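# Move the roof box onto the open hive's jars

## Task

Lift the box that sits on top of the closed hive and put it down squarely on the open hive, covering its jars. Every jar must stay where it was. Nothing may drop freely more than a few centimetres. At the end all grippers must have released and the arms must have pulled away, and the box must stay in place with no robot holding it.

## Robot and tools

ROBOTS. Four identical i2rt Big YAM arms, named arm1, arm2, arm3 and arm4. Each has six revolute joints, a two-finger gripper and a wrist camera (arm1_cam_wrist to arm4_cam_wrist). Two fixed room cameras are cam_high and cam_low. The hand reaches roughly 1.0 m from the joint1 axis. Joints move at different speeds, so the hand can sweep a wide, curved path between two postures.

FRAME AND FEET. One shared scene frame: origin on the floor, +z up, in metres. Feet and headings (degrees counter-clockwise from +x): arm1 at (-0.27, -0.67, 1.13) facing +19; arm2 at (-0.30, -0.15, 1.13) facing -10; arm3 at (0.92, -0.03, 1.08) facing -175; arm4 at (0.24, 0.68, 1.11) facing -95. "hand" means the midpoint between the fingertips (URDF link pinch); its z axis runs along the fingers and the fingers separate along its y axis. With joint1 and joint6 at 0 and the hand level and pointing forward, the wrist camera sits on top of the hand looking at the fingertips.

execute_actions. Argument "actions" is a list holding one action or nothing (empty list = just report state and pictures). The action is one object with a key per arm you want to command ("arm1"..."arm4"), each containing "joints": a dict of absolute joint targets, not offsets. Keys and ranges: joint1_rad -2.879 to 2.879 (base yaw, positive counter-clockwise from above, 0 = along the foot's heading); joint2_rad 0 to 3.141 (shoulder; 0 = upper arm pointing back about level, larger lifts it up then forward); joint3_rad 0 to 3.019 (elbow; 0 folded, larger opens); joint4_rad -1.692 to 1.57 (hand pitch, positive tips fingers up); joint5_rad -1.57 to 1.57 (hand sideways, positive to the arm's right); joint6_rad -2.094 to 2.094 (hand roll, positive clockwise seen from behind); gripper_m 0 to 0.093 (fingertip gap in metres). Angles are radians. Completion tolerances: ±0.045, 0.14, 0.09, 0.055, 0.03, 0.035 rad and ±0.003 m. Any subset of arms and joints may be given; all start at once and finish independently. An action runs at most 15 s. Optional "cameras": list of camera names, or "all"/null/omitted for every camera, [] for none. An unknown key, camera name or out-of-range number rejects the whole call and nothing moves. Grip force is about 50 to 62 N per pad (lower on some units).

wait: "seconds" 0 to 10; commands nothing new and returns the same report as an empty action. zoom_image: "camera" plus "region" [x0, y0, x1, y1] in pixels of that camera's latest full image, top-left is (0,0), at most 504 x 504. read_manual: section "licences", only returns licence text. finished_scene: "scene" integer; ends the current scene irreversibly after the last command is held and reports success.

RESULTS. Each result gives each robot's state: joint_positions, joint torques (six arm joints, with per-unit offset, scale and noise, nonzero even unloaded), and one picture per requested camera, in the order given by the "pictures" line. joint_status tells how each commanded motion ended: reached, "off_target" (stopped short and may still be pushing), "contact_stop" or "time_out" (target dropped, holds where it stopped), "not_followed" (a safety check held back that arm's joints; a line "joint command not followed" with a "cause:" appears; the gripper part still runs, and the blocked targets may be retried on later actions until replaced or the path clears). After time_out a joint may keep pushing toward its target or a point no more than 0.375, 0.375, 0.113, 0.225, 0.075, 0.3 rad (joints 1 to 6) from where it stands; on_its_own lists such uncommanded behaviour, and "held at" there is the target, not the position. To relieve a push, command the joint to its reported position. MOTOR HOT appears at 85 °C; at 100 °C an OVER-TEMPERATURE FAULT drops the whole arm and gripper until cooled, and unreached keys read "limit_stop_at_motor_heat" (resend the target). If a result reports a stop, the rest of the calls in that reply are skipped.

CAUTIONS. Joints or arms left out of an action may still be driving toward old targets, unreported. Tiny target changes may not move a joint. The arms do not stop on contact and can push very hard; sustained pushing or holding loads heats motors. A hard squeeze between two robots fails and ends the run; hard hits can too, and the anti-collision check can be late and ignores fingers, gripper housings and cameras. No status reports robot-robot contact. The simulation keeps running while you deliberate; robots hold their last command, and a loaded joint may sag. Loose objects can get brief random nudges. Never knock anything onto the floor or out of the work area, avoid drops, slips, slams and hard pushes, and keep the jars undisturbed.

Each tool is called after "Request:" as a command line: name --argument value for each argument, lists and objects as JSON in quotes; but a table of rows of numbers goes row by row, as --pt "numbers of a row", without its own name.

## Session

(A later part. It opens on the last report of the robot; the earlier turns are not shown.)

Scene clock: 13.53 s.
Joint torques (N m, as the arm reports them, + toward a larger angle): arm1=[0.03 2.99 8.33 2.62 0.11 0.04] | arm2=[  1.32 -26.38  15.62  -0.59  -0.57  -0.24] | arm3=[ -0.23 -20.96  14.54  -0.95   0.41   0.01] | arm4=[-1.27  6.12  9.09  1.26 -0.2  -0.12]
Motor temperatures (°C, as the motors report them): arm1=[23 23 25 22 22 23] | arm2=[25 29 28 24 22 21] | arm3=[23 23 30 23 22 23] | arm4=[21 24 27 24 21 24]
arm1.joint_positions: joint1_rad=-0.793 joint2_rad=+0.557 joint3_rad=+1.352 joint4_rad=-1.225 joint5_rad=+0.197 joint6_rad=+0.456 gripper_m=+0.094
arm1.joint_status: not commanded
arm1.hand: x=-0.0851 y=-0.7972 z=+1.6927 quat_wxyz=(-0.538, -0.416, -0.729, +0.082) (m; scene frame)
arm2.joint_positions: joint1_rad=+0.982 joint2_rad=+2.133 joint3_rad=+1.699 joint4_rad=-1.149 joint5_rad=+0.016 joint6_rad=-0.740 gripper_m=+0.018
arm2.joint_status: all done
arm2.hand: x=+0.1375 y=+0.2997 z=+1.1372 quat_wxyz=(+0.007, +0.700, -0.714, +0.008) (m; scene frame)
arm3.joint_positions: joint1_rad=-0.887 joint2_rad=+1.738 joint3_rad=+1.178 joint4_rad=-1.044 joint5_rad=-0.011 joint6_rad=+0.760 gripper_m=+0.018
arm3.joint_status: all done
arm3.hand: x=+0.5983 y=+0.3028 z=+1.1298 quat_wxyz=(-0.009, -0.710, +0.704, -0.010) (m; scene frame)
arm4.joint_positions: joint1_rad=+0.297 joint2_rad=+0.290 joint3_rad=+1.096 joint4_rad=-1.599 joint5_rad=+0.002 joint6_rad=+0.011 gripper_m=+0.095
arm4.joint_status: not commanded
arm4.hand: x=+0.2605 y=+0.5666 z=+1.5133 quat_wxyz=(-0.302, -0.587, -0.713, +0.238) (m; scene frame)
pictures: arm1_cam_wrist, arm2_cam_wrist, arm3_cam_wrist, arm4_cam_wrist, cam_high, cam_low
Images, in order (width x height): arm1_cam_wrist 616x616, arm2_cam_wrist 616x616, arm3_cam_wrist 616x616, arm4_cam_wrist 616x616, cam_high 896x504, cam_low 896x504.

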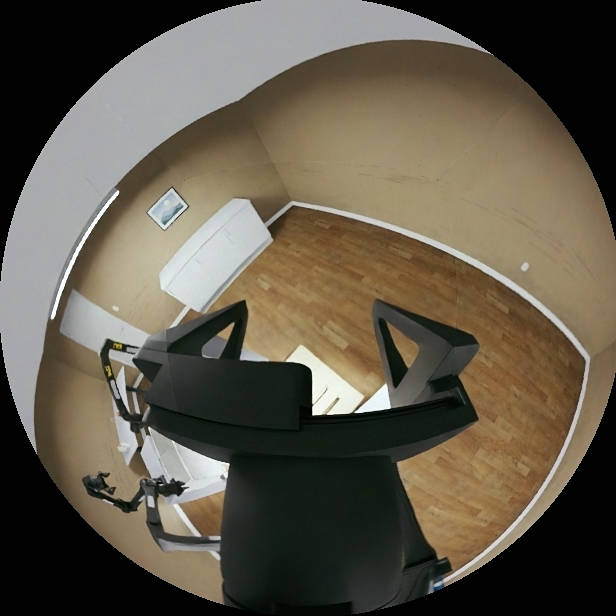

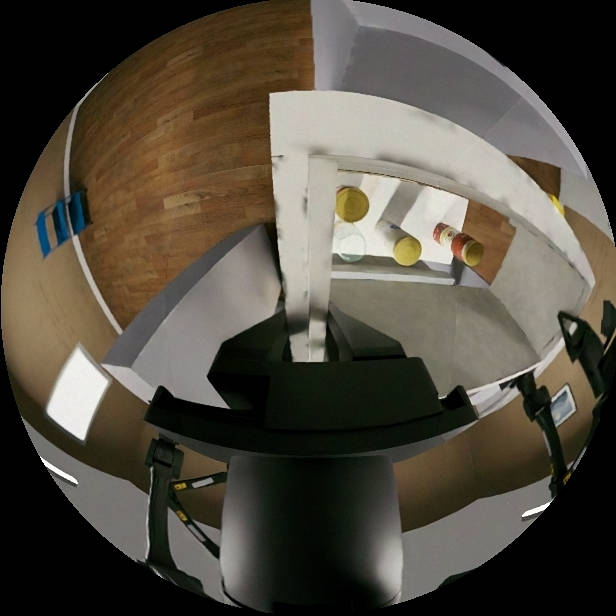

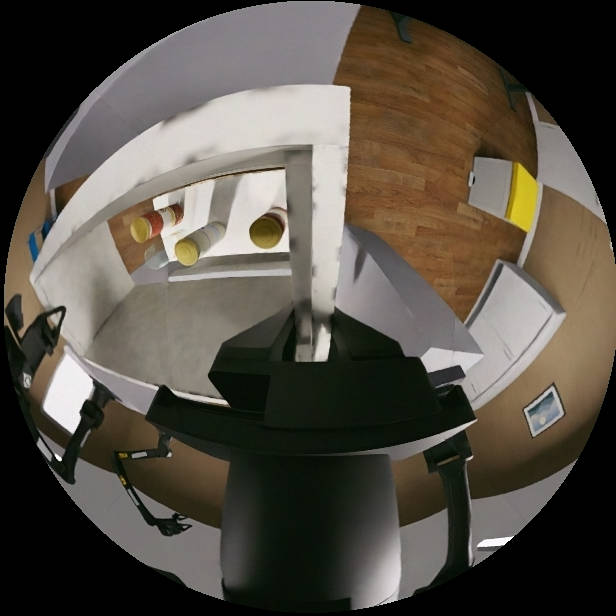

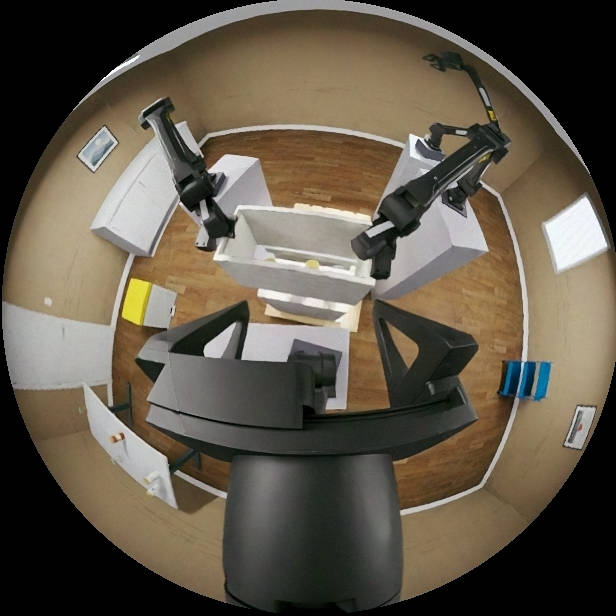

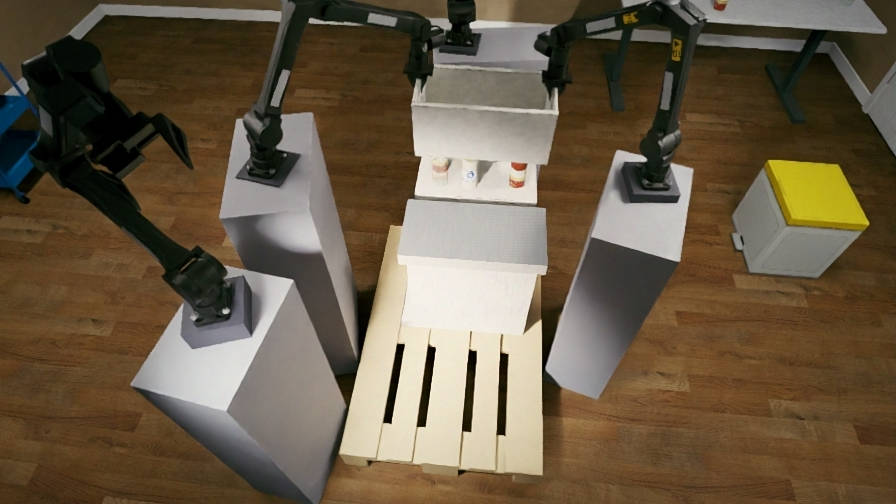

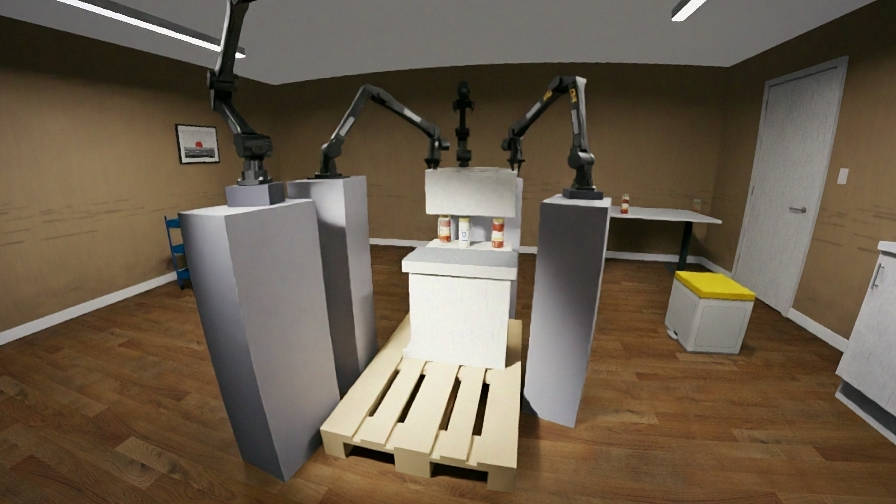

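Request:
execute_actions --actions '[{"arm2":{"joints":{"joint1_rad":1.038,"joint2_rad":2.14,"joint3_rad":1.9,"joint4_rad":-1.252,"joint5_rad":0.09,"joint6_rad":-0.71}},"arm3":{"joints":{"joint1_rad":-0.93,"joint2_rad":1.735,"joint3_rad":1.34,"joint4_rad":-1.10,"joint5_rad":-0.092,"joint6_rad":0.722}}}]' --cameras '["arm2_cam_wrist","arm3_cam_wrist","cam_low","cam_high"]'

Request:
zoom_image --camera "cam_high" --region '[380, 40, 600, 260]'

Request:
zoom_image --camera "cam_low" --region '[400, 150, 540, 270]'

Scene clock: 16.60 s.
Joint torques (N m, as the arm reports them, + toward a larger angle): arm1=[0.   2.99 8.37 2.58 0.11 0.04] | arm2=[  2.62 -27.37  17.08  -1.32  -0.16  -0.33] | arm3=[ -0.88 -22.03  16.38  -1.3   -0.2   -0.09] | arm4=[-1.47  6.38  9.    1.33 -0.2  -0.17]
Motor temperatures (°C, as the motors report them): arm1=[23 23 26 22 22 23] | arm2=[25 30 30 24 22 21] | arm3=[23 24 31 23 22 23] | arm4=[21 24 27 24 21 24]
arm1.joint_positions: joint1_rad=-0.793 joint2_rad=+0.557 joint3_rad=+1.352 joint4_rad=-1.225 joint5_rad=+0.197 joint6_rad=+0.456 gripper_m=+0.094
arm1.joint_status: not commanded
arm1.hand: x=-0.0851 y=-0.7972 z=+1.6927 quat_wxyz=(-0.538, -0.416, -0.729, +0.082) (m; scene frame)
arm2.joint_positions: joint1_rad=+1.021 joint2_rad=+2.238 joint3_rad=+1.796 joint4_rad=-1.223 joint5_rad=+0.096 joint6_rad=-0.692 gripper_m=+0.018
arm2.joint_status: joint3_rad time_out (moved +0.097 of +0.201); the others done
arm2.on_its_own: joint3_rad reads +1.796 and still pushes toward +1.900 since a time_out
arm2.hand: x=+0.1348 y=+0.3124 z=+1.1078 quat_wxyz=(+0.044, +0.696, -0.715, +0.052) (m; scene frame)
arm3.joint_positions: joint1_rad=-0.921 joint2_rad=+1.834 joint3_rad=+1.231 joint4_rad=-1.077 joint5_rad=-0.086 joint6_rad=+0.734 gripper_m=+0.018
arm3.joint_status: joint3_rad time_out (moved +0.053 of +0.162); the others done
arm3.on_its_own: joint3_rad reads +1.231 and still pushes toward +1.340 since a time_out
arm3.hand: x=+0.5955 y=+0.3100 z=+1.1037 quat_wxyz=(-0.049, -0.704, +0.707, -0.046) (m; scene frame)
arm4.joint_positions: joint1_rad=+0.297 joint2_rad=+0.290 joint3_rad=+1.096 joint4_rad=-1.599 joint5_rad=+0.002 joint6_rad=+0.011 gripper_m=+0.095
arm4.joint_status: not commanded
arm4.hand: x=+0.2605 y=+0.5666 z=+1.5133 quat_wxyz=(-0.302, -0.587, -0.713, +0.238) (m; scene frame)
pictures: arm2_cam_wrist, arm3_cam_wrist, cam_high, cam_low
Images, in order (width x height): arm2_cam_wrist 616x616, arm3_cam_wrist 616x616, cam_high 896x504, cam_low 896x504.

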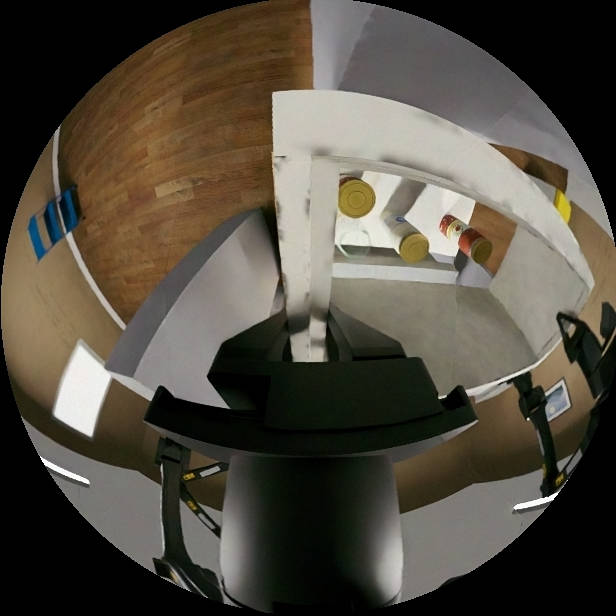

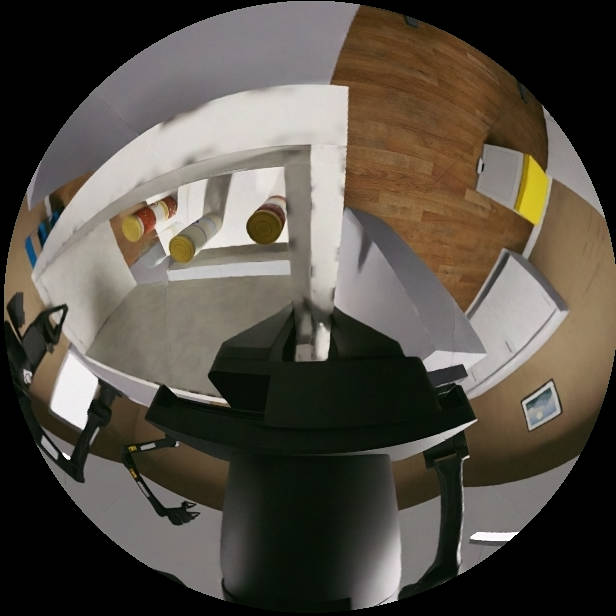

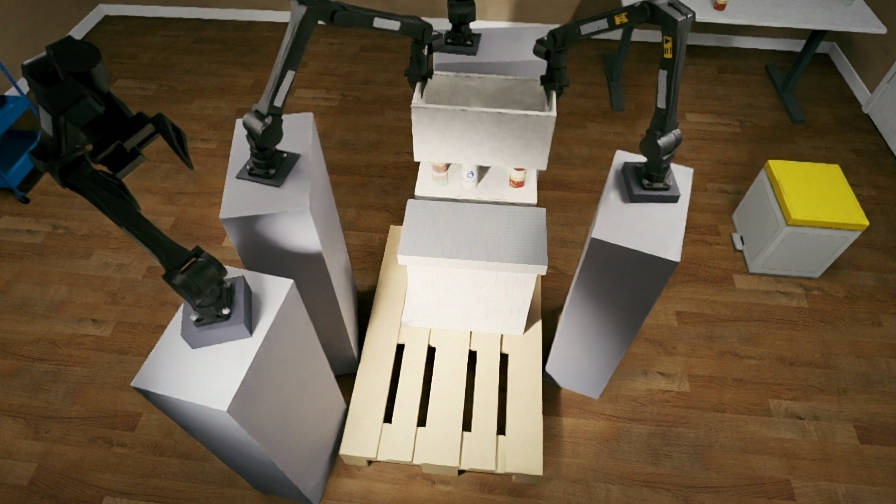

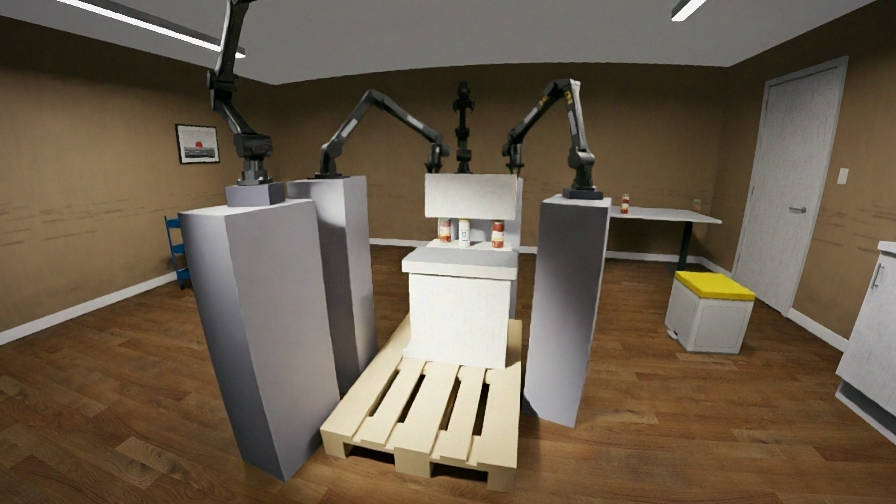

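Region (380, 40, 600, 260) of cam_high's 896x504 image, scaled by 2.291, with more detail than that image has.

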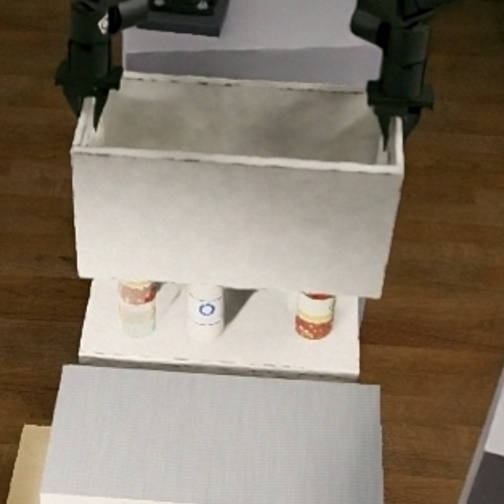

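Region (400, 150, 540, 270) of cam_low's 896x504 image, scaled by 3.600, with more detail than that image has; it fills the top 432 rows of this view, and the rest is white.

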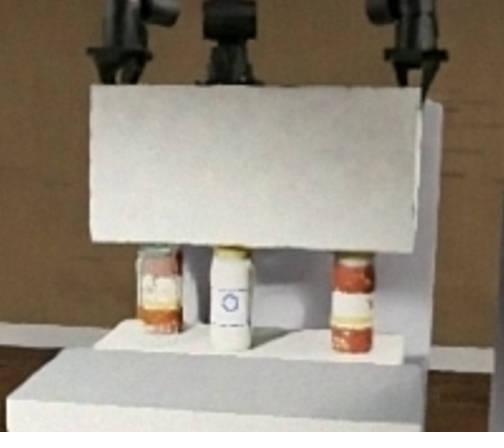

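Request:
execute_actions --actions '[]'

Scene clock: 17.40 s.
Joint torques (N m, as the arm reports them, + toward a larger angle): arm1=[-0.06  3.    8.36  2.57  0.12  0.04] | arm2=[  2.48 -27.18  17.17  -1.32  -0.18  -0.32] | arm3=[ -0.89 -22.03  16.4   -1.31  -0.22  -0.1 ] | arm4=[-1.86  5.84  9.2   1.27 -0.2  -0.12]
Motor temperatures (°C, as the motors report them): arm1=[23 23 26 22 22 23] | arm2=[25 30 30 24 22 21] | arm3=[23 24 32 23 22 23] | arm4=[21 24 27 24 21 24]
arm1.joint_positions: joint1_rad=-0.793 joint2_rad=+0.557 joint3_rad=+1.352 joint4_rad=-1.225 joint5_rad=+0.197 joint6_rad=+0.456 gripper_m=+0.094
arm1.joint_status: not commanded
arm1.hand: x=-0.0851 y=-0.7972 z=+1.6927 quat_wxyz=(-0.538, -0.416, -0.729, +0.082) (m; scene frame)
arm2.joint_positions: joint1_rad=+1.021 joint2_rad=+2.238 joint3_rad=+1.796 joint4_rad=-1.223 joint5_rad=+0.096 joint6_rad=-0.692 gripper_m=+0.018
arm2.joint_status: joint3_rad time_out (moved +0.097 of +0.201); the others done
arm2.on_its_own: joint3_rad reads +1.796 and still pushes toward +1.900 since a time_out
arm2.hand: x=+0.1348 y=+0.3124 z=+1.1078 quat_wxyz=(+0.044, +0.696, -0.715, +0.052) (m; scene frame)
arm3.joint_positions: joint1_rad=-0.921 joint2_rad=+1.834 joint3_rad=+1.231 joint4_rad=-1.077 joint5_rad=-0.086 joint6_rad=+0.734 gripper_m=+0.018
arm3.joint_status: joint3_rad time_out (moved +0.053 of +0.162); the others done
arm3.on_its_own: joint3_rad reads +1.231 and still pushes toward +1.340 since a time_out
arm3.hand: x=+0.5955 y=+0.3100 z=+1.1037 quat_wxyz=(-0.049, -0.704, +0.707, -0.046) (m; scene frame)
arm4.joint_positions: joint1_rad=+0.297 joint2_rad=+0.290 joint3_rad=+1.096 joint4_rad=-1.599 joint5_rad=+0.002 joint6_rad=+0.011 gripper_m=+0.095
arm4.joint_status: not commanded
arm4.hand: x=+0.2605 y=+0.5666 z=+1.5133 quat_wxyz=(-0.302, -0.587, -0.713, +0.238) (m; scene frame)
pictures: arm1_cam_wrist, arm2_cam_wrist, arm3_cam_wrist, arm4_cam_wrist, cam_high, cam_low
Images, in order (width x height): arm1_cam_wrist 616x616, arm2_cam_wrist 616x616, arm3_cam_wrist 616x616, arm4_cam_wrist 616x616, cam_high 896x504, cam_low 896x504.

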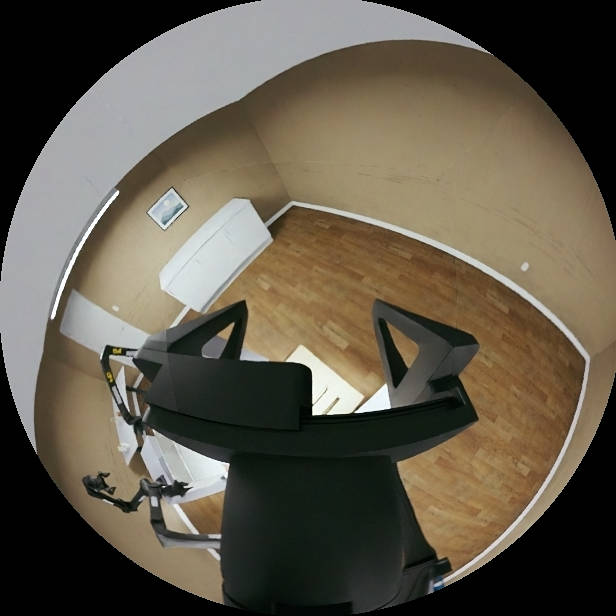

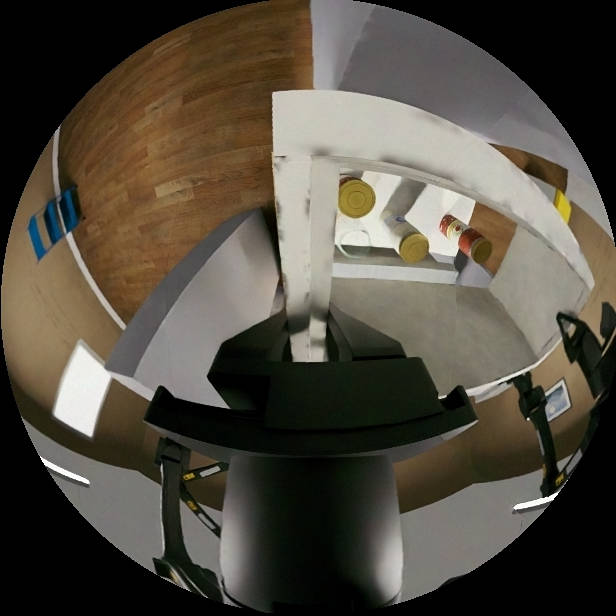

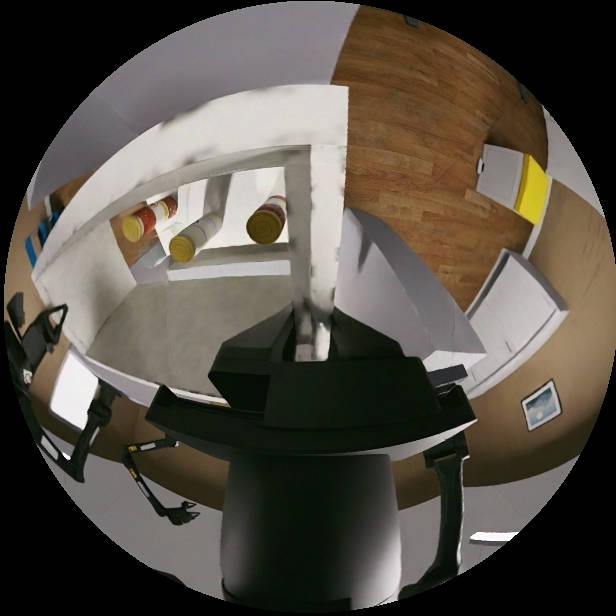

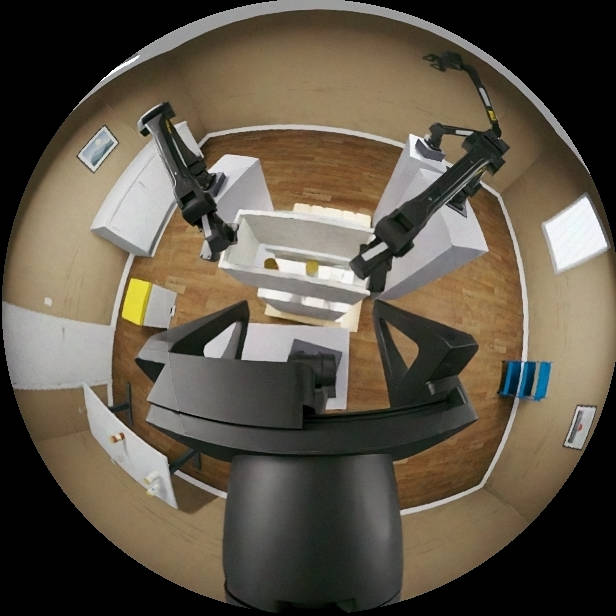

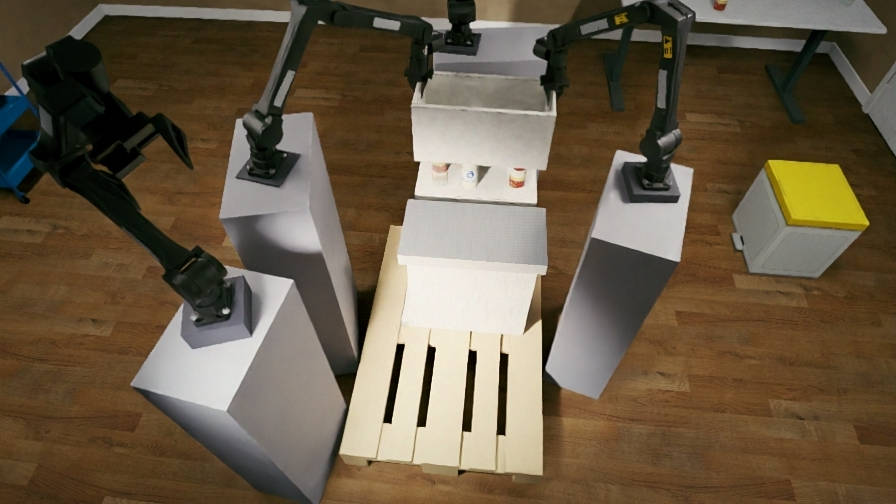

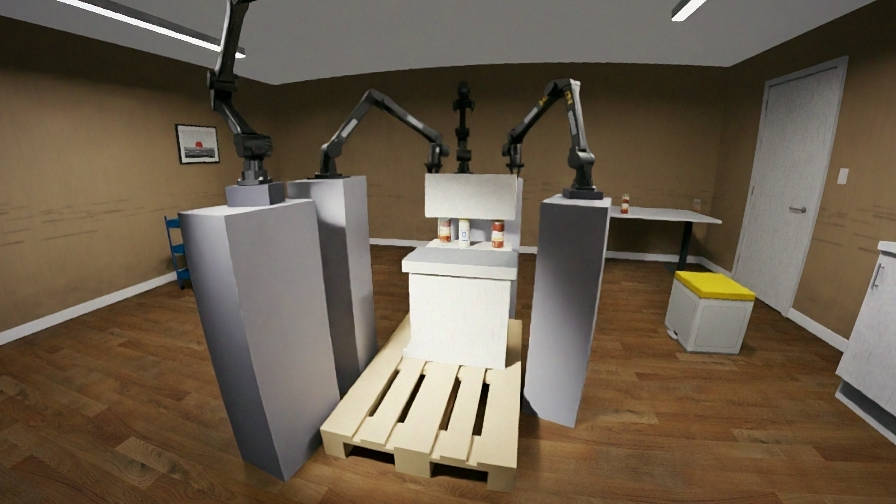

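Request:
execute_actions --actions '[{"arm2":{"joints":{"joint1_rad":1.055,"joint2_rad":2.20,"joint3_rad":1.87,"joint4_rad":-1.18,"joint5_rad":0.088,"joint6_rad":-0.715}},"arm3":{"joints":{"joint1_rad":-0.94,"joint2_rad":1.80,"joint3_rad":1.30,"joint4_rad":-1.005,"joint5_rad":-0.092,"joint6_rad":0.722}}}]' --cameras '["arm2_cam_wrist","arm3_cam_wrist","cam_high","cam_low"]'

Request:
zoom_image --camera "cam_high" --region '[380, 40, 600, 260]'

Scene clock: 19.23 s.
Joint torques (N m, as the arm reports them, + toward a larger angle): arm1=[-0.1   2.9   8.38  2.61  0.11  0.05] | arm2=[  2.38 -27.05  14.5   -0.84  -0.23  -0.43] | arm3=[ -0.73 -22.8   12.76  -1.    -0.36   0.02] | arm4=[-1.76  5.96  8.97  1.45 -0.17 -0.07]
Motor temperatures (°C, as the motors report them): arm1=[23 23 26 22 22 23] | arm2=[25 31 31 24 22 22] | arm3=[23 24 32 23 22 23] | arm4=[21 24 27 24 21 24]
arm1.joint_positions: joint1_rad=-0.793 joint2_rad=+0.557 joint3_rad=+1.352 joint4_rad=-1.225 joint5_rad=+0.197 joint6_rad=+0.456 gripper_m=+0.094
arm1.joint_status: not commanded
arm1.hand: x=-0.0851 y=-0.7972 z=+1.6927 quat_wxyz=(-0.538, -0.416, -0.729, +0.082) (m; scene frame)
arm2.joint_positions: joint1_rad=+1.037 joint2_rad=+2.293 joint3_rad=+1.796 joint4_rad=-1.158 joint5_rad=+0.096 joint6_rad=-0.684 gripper_m=+0.018
arm2.joint_status: all done
arm2.hand: x=+0.1312 y=+0.3246 z=+1.0724 quat_wxyz=(+0.038, +0.700, -0.712, +0.052) (m; scene frame)
arm3.joint_positions: joint1_rad=-0.932 joint2_rad=+1.903 joint3_rad=+1.231 joint4_rad=-0.987 joint5_rad=-0.082 joint6_rad=+0.723 gripper_m=+0.018
arm3.joint_status: all done
arm3.hand: x=+0.5907 y=+0.3237 z=+1.0698 quat_wxyz=(-0.047, -0.705, +0.707, -0.036) (m; scene frame)
arm4.joint_positions: joint1_rad=+0.297 joint2_rad=+0.290 joint3_rad=+1.096 joint4_rad=-1.599 joint5_rad=+0.002 joint6_rad=+0.011 gripper_m=+0.095
arm4.joint_status: not commanded
arm4.hand: x=+0.2605 y=+0.5666 z=+1.5133 quat_wxyz=(-0.302, -0.587, -0.713, +0.238) (m; scene frame)
pictures: arm2_cam_wrist, arm3_cam_wrist, cam_high, cam_low
Images, in order (width x height): arm2_cam_wrist 616x616, arm3_cam_wrist 616x616, cam_high 896x504, cam_low 896x504.

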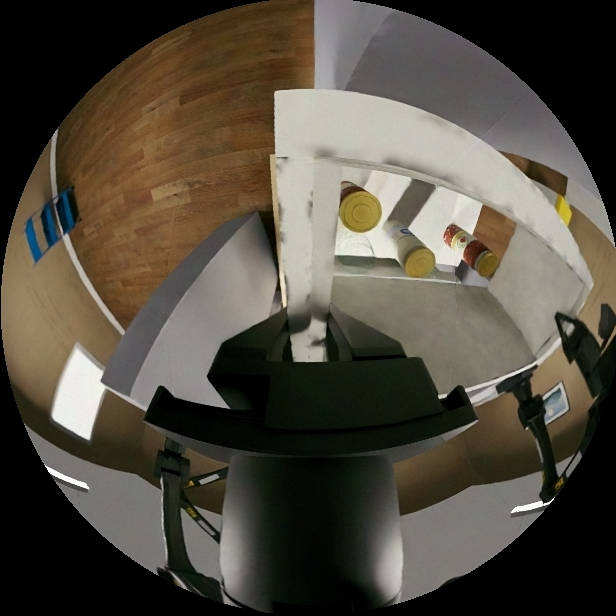

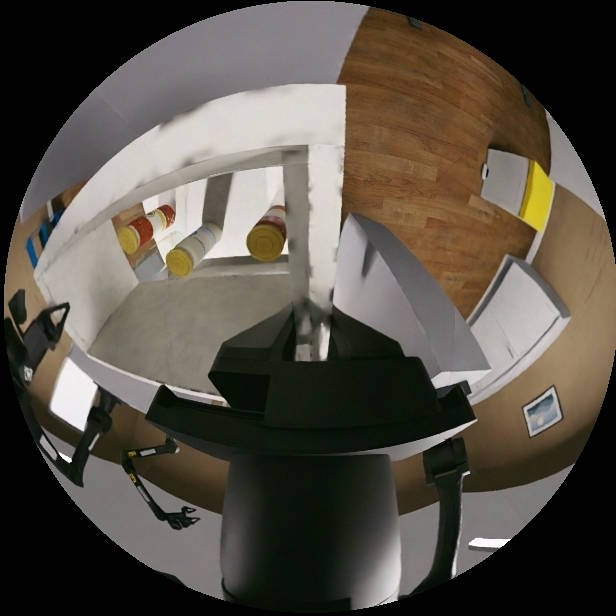

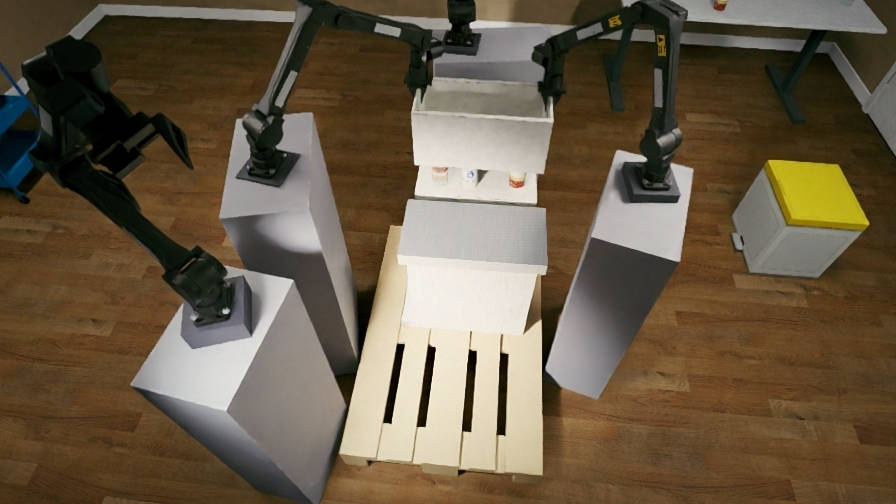

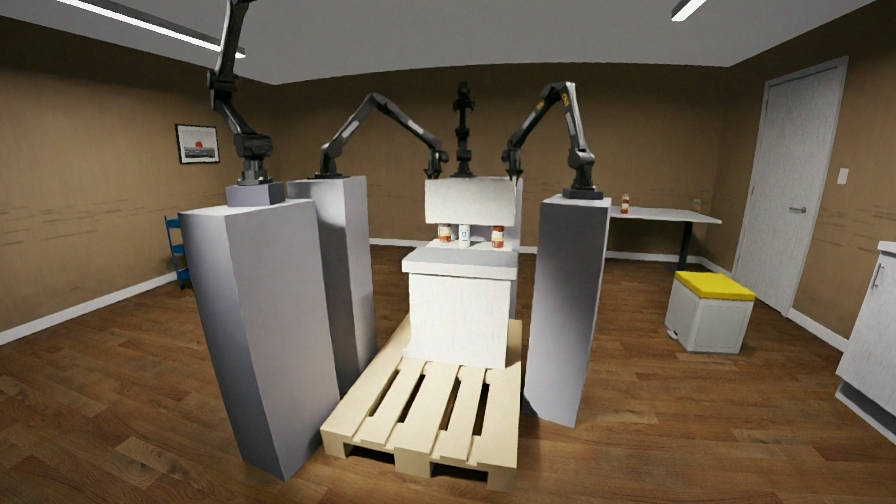

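Region (380, 40, 600, 260) of cam_high's 896x504 image, scaled by 2.291, with more detail than that image has.

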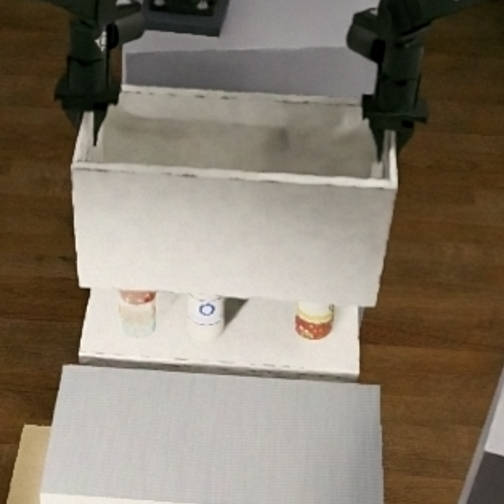

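Request:
zoom_image --camera "arm2_cam_wrist" --region '[260, 130, 520, 320]'

Request:
zoom_image --camera "arm3_cam_wrist" --region '[100, 130, 360, 320]'

Region (260, 130, 520, 320) of arm2_cam_wrist's 616x616 image, scaled by 1.938, with more detail than that image has; it fills the top 368 rows of this view, and the rest is white.

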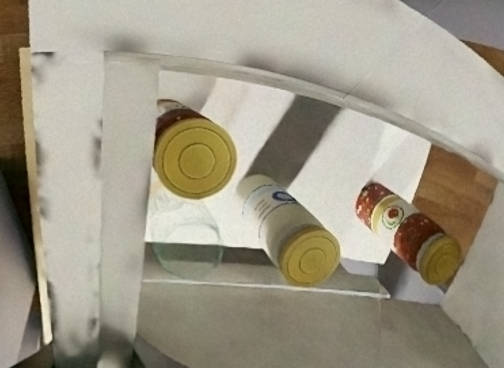

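Region (100, 130, 360, 320) of arm3_cam_wrist's 616x616 image, scaled by 1.938, with more detail than that image has; it fills the top 368 rows of this view, and the rest is white.

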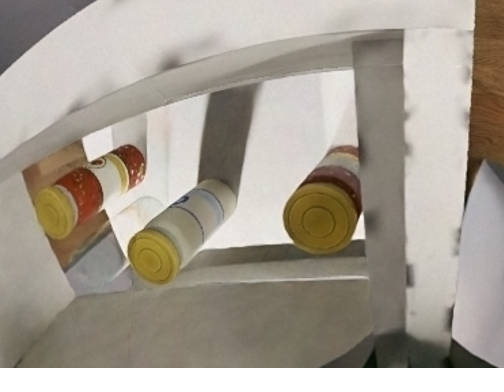

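Request:
execute_actions --actions '[{"arm2":{"joints":{"joint1_rad":1.053,"joint2_rad":2.325,"joint3_rad":1.86,"joint4_rad":-1.065,"joint5_rad":0.088,"joint6_rad":-0.72}},"arm3":{"joints":{"joint1_rad":-0.938,"joint2_rad":1.943,"joint3_rad":1.24,"joint4_rad":-0.835,"joint5_rad":-0.095,"joint6_rad":0.725}}}]' --cameras '["arm2_cam_wrist","arm3_cam_wrist","cam_high","cam_low"]'

Request:
zoom_image --camera "cam_high" --region '[380, 40, 600, 260]'

Request:
zoom_image --camera "cam_low" --region '[400, 140, 540, 280]'

Scene clock: 21.93 s.
Joint torques (N m, as the arm reports them, + toward a larger angle): arm1=[-0.06  2.99  8.36  2.59  0.12  0.04] | arm2=[  2.78 -27.96  12.78  -1.31  -0.45  -0.5 ] | arm3=[ -1.06 -25.07   9.46  -1.34  -0.16   0.02] | arm4=[-1.39  6.29  9.17  1.35 -0.16 -0.12]
Motor temperatures (°C, as the motors report them): arm1=[23 23 26 22 22 23] | arm2=[25 32 32 24 22 22] | arm3=[23 25 32 23 22 23] | arm4=[21 24 27 24 21 24]
arm1.joint_positions: joint1_rad=-0.793 joint2_rad=+0.557 joint3_rad=+1.352 joint4_rad=-1.225 joint5_rad=+0.197 joint6_rad=+0.456 gripper_m=+0.094
arm1.joint_status: not commanded
arm1.hand: x=-0.0851 y=-0.7972 z=+1.6927 quat_wxyz=(-0.538, -0.416, -0.729, +0.082) (m; scene frame)
arm2.joint_positions: joint1_rad=+1.031 joint2_rad=+2.434 joint3_rad=+1.796 joint4_rad=-1.036 joint5_rad=+0.102 joint6_rad=-0.682 gripper_m=+0.018
arm2.joint_status: joint6_rad time_out (moved +0.003 of -0.036); the others done
arm2.on_its_own: joint6_rad reads -0.682 and still pushes toward -0.720 since a time_out
arm2.hand: x=+0.1330 y=+0.3192 z=+0.9832 quat_wxyz=(+0.047, +0.697, -0.714, +0.055) (m; scene frame)
arm3.joint_positions: joint1_rad=-0.927 joint2_rad=+2.068 joint3_rad=+1.195 joint4_rad=-0.811 joint5_rad=-0.091 joint6_rad=+0.727 gripper_m=+0.018
arm3.joint_status: all done
arm3.hand: x=+0.5911 y=+0.3162 z=+0.9805 quat_wxyz=(-0.052, -0.705, +0.706, -0.047) (m; scene frame)
arm4.joint_positions: joint1_rad=+0.297 joint2_rad=+0.290 joint3_rad=+1.096 joint4_rad=-1.599 joint5_rad=+0.002 joint6_rad=+0.011 gripper_m=+0.095
arm4.joint_status: not commanded
arm4.hand: x=+0.2605 y=+0.5666 z=+1.5133 quat_wxyz=(-0.302, -0.587, -0.713, +0.238) (m; scene frame)
pictures: arm2_cam_wrist, arm3_cam_wrist, cam_high, cam_low
Images, in order (width x height): arm2_cam_wrist 616x616, arm3_cam_wrist 616x616, cam_high 896x504, cam_low 896x504.

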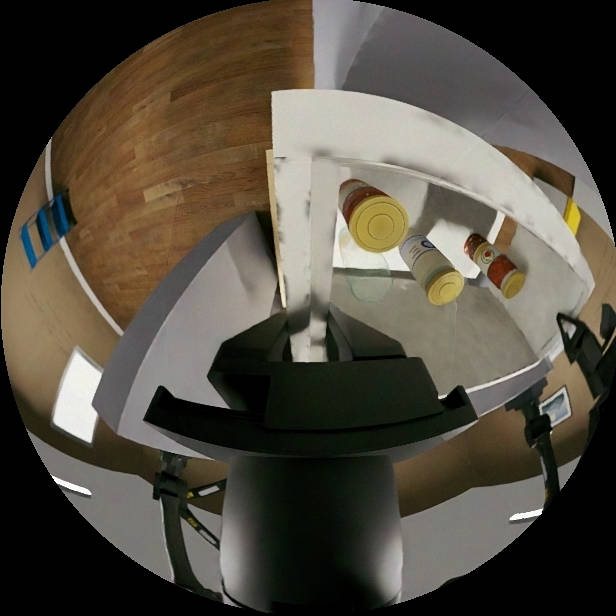

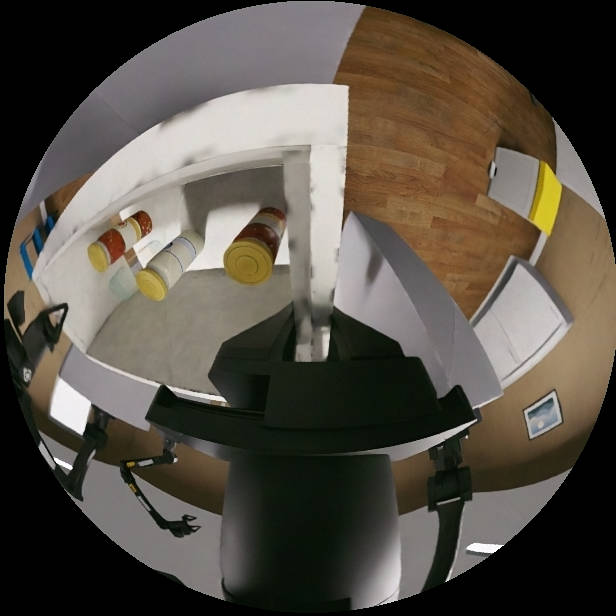

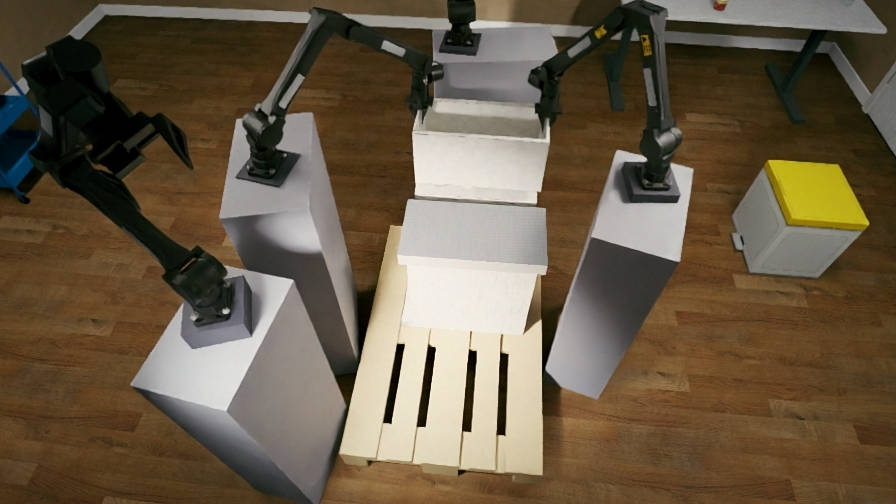

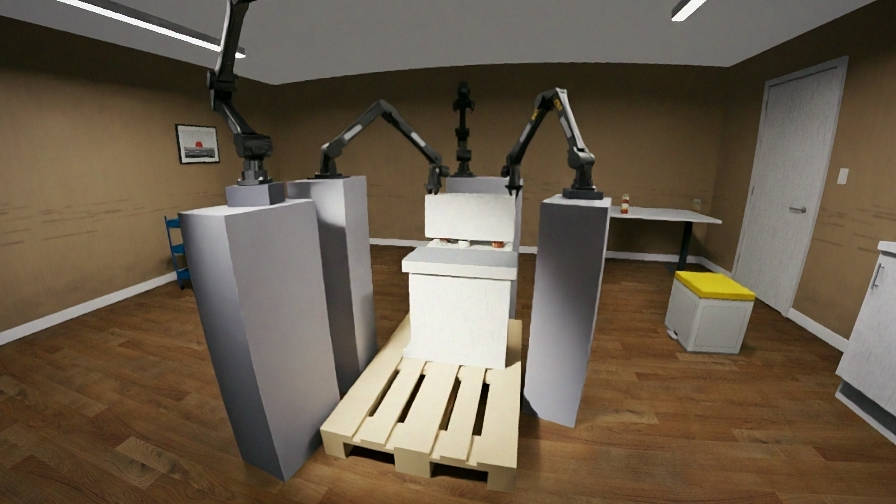

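Region (380, 40, 600, 260) of cam_high's 896x504 image, scaled by 2.291, with more detail than that image has.

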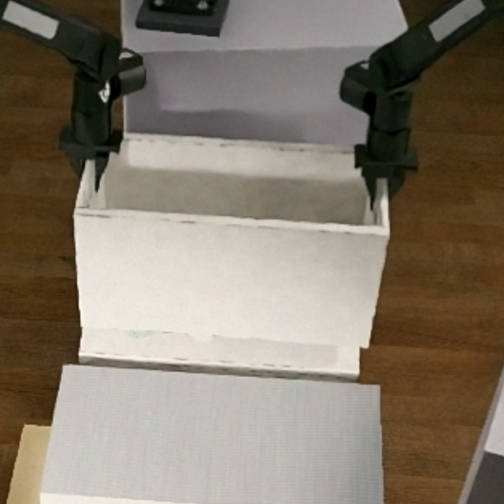

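Region (400, 140, 540, 280) of cam_low's 896x504 image, scaled by 3.600, with more detail than that image has.

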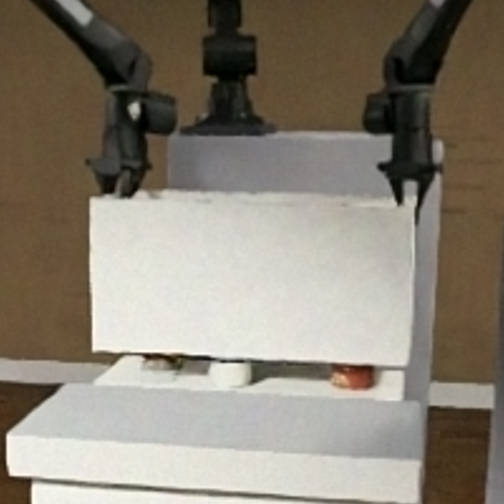

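Request:
execute_actions --actions '[{"arm2":{"joints":{"joint1_rad":1.064,"joint2_rad":2.387,"joint3_rad":1.85,"joint4_rad":-0.998,"joint5_rad":0.09,"joint6_rad":-0.705}},"arm3":{"joints":{"joint1_rad":-0.915,"joint2_rad":2.025,"joint3_rad":1.295,"joint4_rad":-0.76,"joint5_rad":-0.095,"joint6_rad":0.728}}}]' --cameras '["arm2_cam_wrist","arm3_cam_wrist","cam_high","cam_low"]'

Request:
zoom_image --camera "cam_high" --region '[380, 40, 600, 260]'

Request:
zoom_image --camera "cam_low" --region '[400, 140, 540, 280]'

Scene clock: 24.03 s.
Joint torques (N m, as the arm reports them, + toward a larger angle): arm1=[-0.11  2.95  8.37  2.58  0.11  0.04] | arm2=[  1.97 -26.96  11.79  -0.58  -0.06  -0.44] | arm3=[  0.58 -23.47  11.9   -0.76  -0.54  -0.01] | arm4=[-1.85  6.06  9.12  1.34 -0.19 -0.14]
Motor temperatures (°C, as the motors report them): arm1=[23 23 26 22 22 23] | arm2=[25 32 32 24 22 22] | arm3=[23 25 32 23 22 23] | arm4=[21 24 27 24 21 24]
arm1.joint_positions: joint1_rad=-0.793 joint2_rad=+0.557 joint3_rad=+1.352 joint4_rad=-1.225 joint5_rad=+0.197 joint6_rad=+0.456 gripper_m=+0.094
arm1.joint_status: not commanded
arm1.hand: x=-0.0851 y=-0.7972 z=+1.6927 quat_wxyz=(-0.538, -0.416, -0.729, +0.082) (m; scene frame)
arm2.joint_positions: joint1_rad=+1.050 joint2_rad=+2.471 joint3_rad=+1.796 joint4_rad=-0.982 joint5_rad=+0.095 joint6_rad=-0.669 gripper_m=+0.018
arm2.joint_status: joint6_rad off_target (ended at -0.669, target -0.705); the others done
arm2.on_its_own: joint6_rad reads -0.669 and still pushes toward -0.705 since a time_out
arm2.hand: x=+0.1250 y=+0.3296 z=+0.9589 quat_wxyz=(+0.038, +0.699, -0.713, +0.052) (m; scene frame)
arm3.joint_positions: joint1_rad=-0.921 joint2_rad=+2.125 joint3_rad=+1.217 joint4_rad=-0.748 joint5_rad=-0.079 joint6_rad=+0.732 gripper_m=+0.018
arm3.joint_status: all done
arm3.hand: x=+0.5814 y=+0.3257 z=+0.9572 quat_wxyz=(-0.045, -0.706, +0.706, -0.034) (m; scene frame)
arm4.joint_positions: joint1_rad=+0.297 joint2_rad=+0.290 joint3_rad=+1.096 joint4_rad=-1.599 joint5_rad=+0.002 joint6_rad=+0.011 gripper_m=+0.095
arm4.joint_status: not commanded
arm4.hand: x=+0.2605 y=+0.5666 z=+1.5133 quat_wxyz=(-0.302, -0.587, -0.713, +0.238) (m; scene frame)
pictures: arm2_cam_wrist, arm3_cam_wrist, cam_high, cam_low
Images, in order (width x height): arm2_cam_wrist 616x616, arm3_cam_wrist 616x616, cam_high 896x504, cam_low 896x504.

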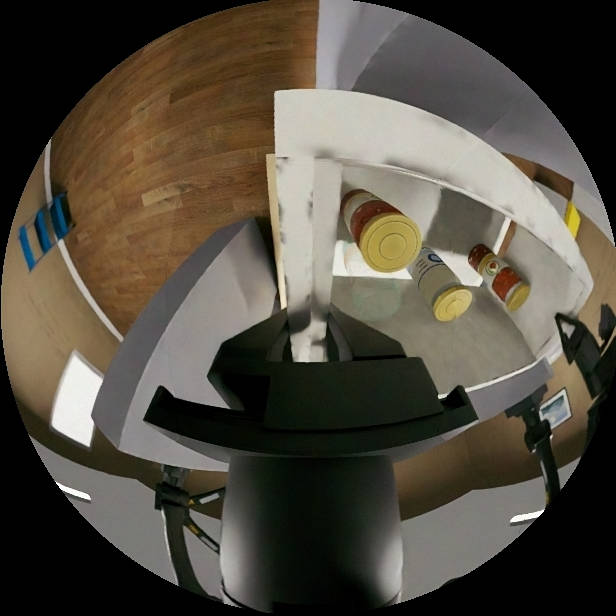

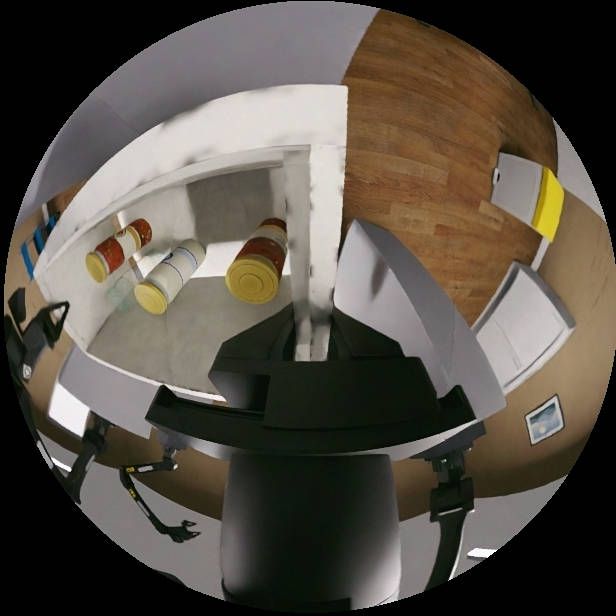

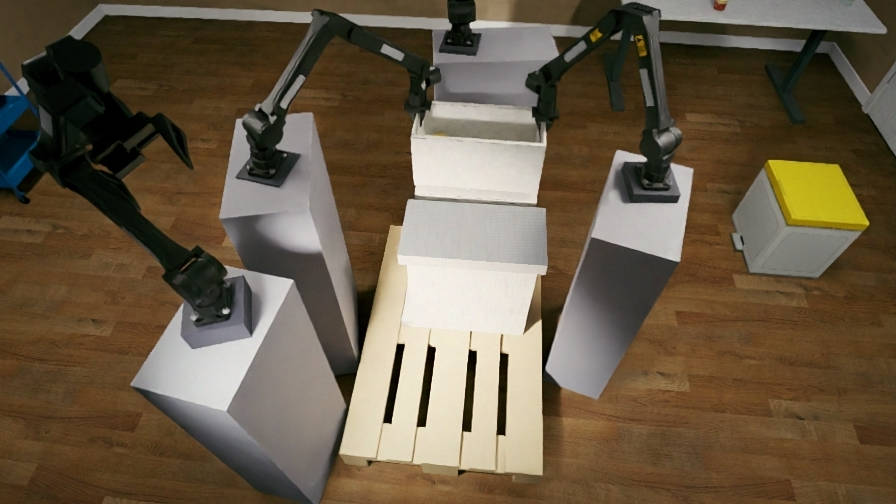

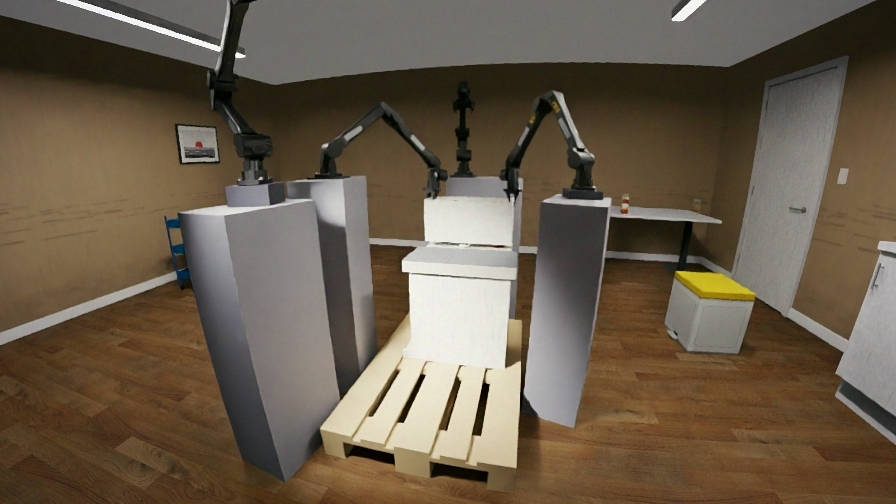

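Region (380, 40, 600, 260) of cam_high's 896x504 image, scaled by 2.291, with more detail than that image has.

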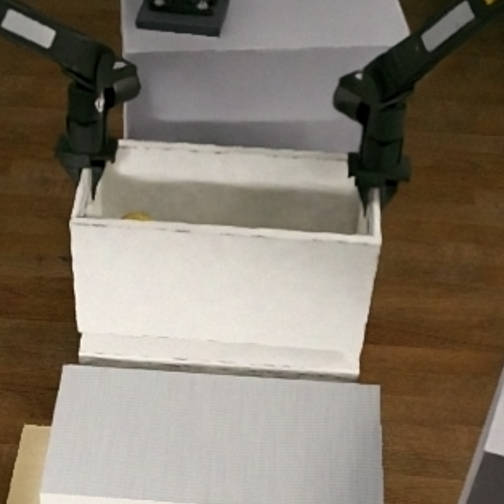

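Region (400, 140, 540, 280) of cam_low's 896x504 image, scaled by 3.600, with more detail than that image has.

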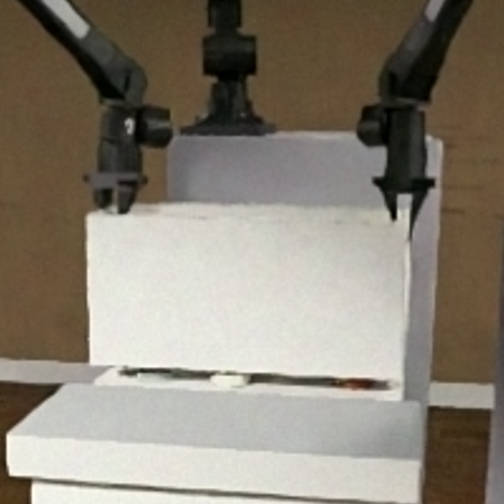

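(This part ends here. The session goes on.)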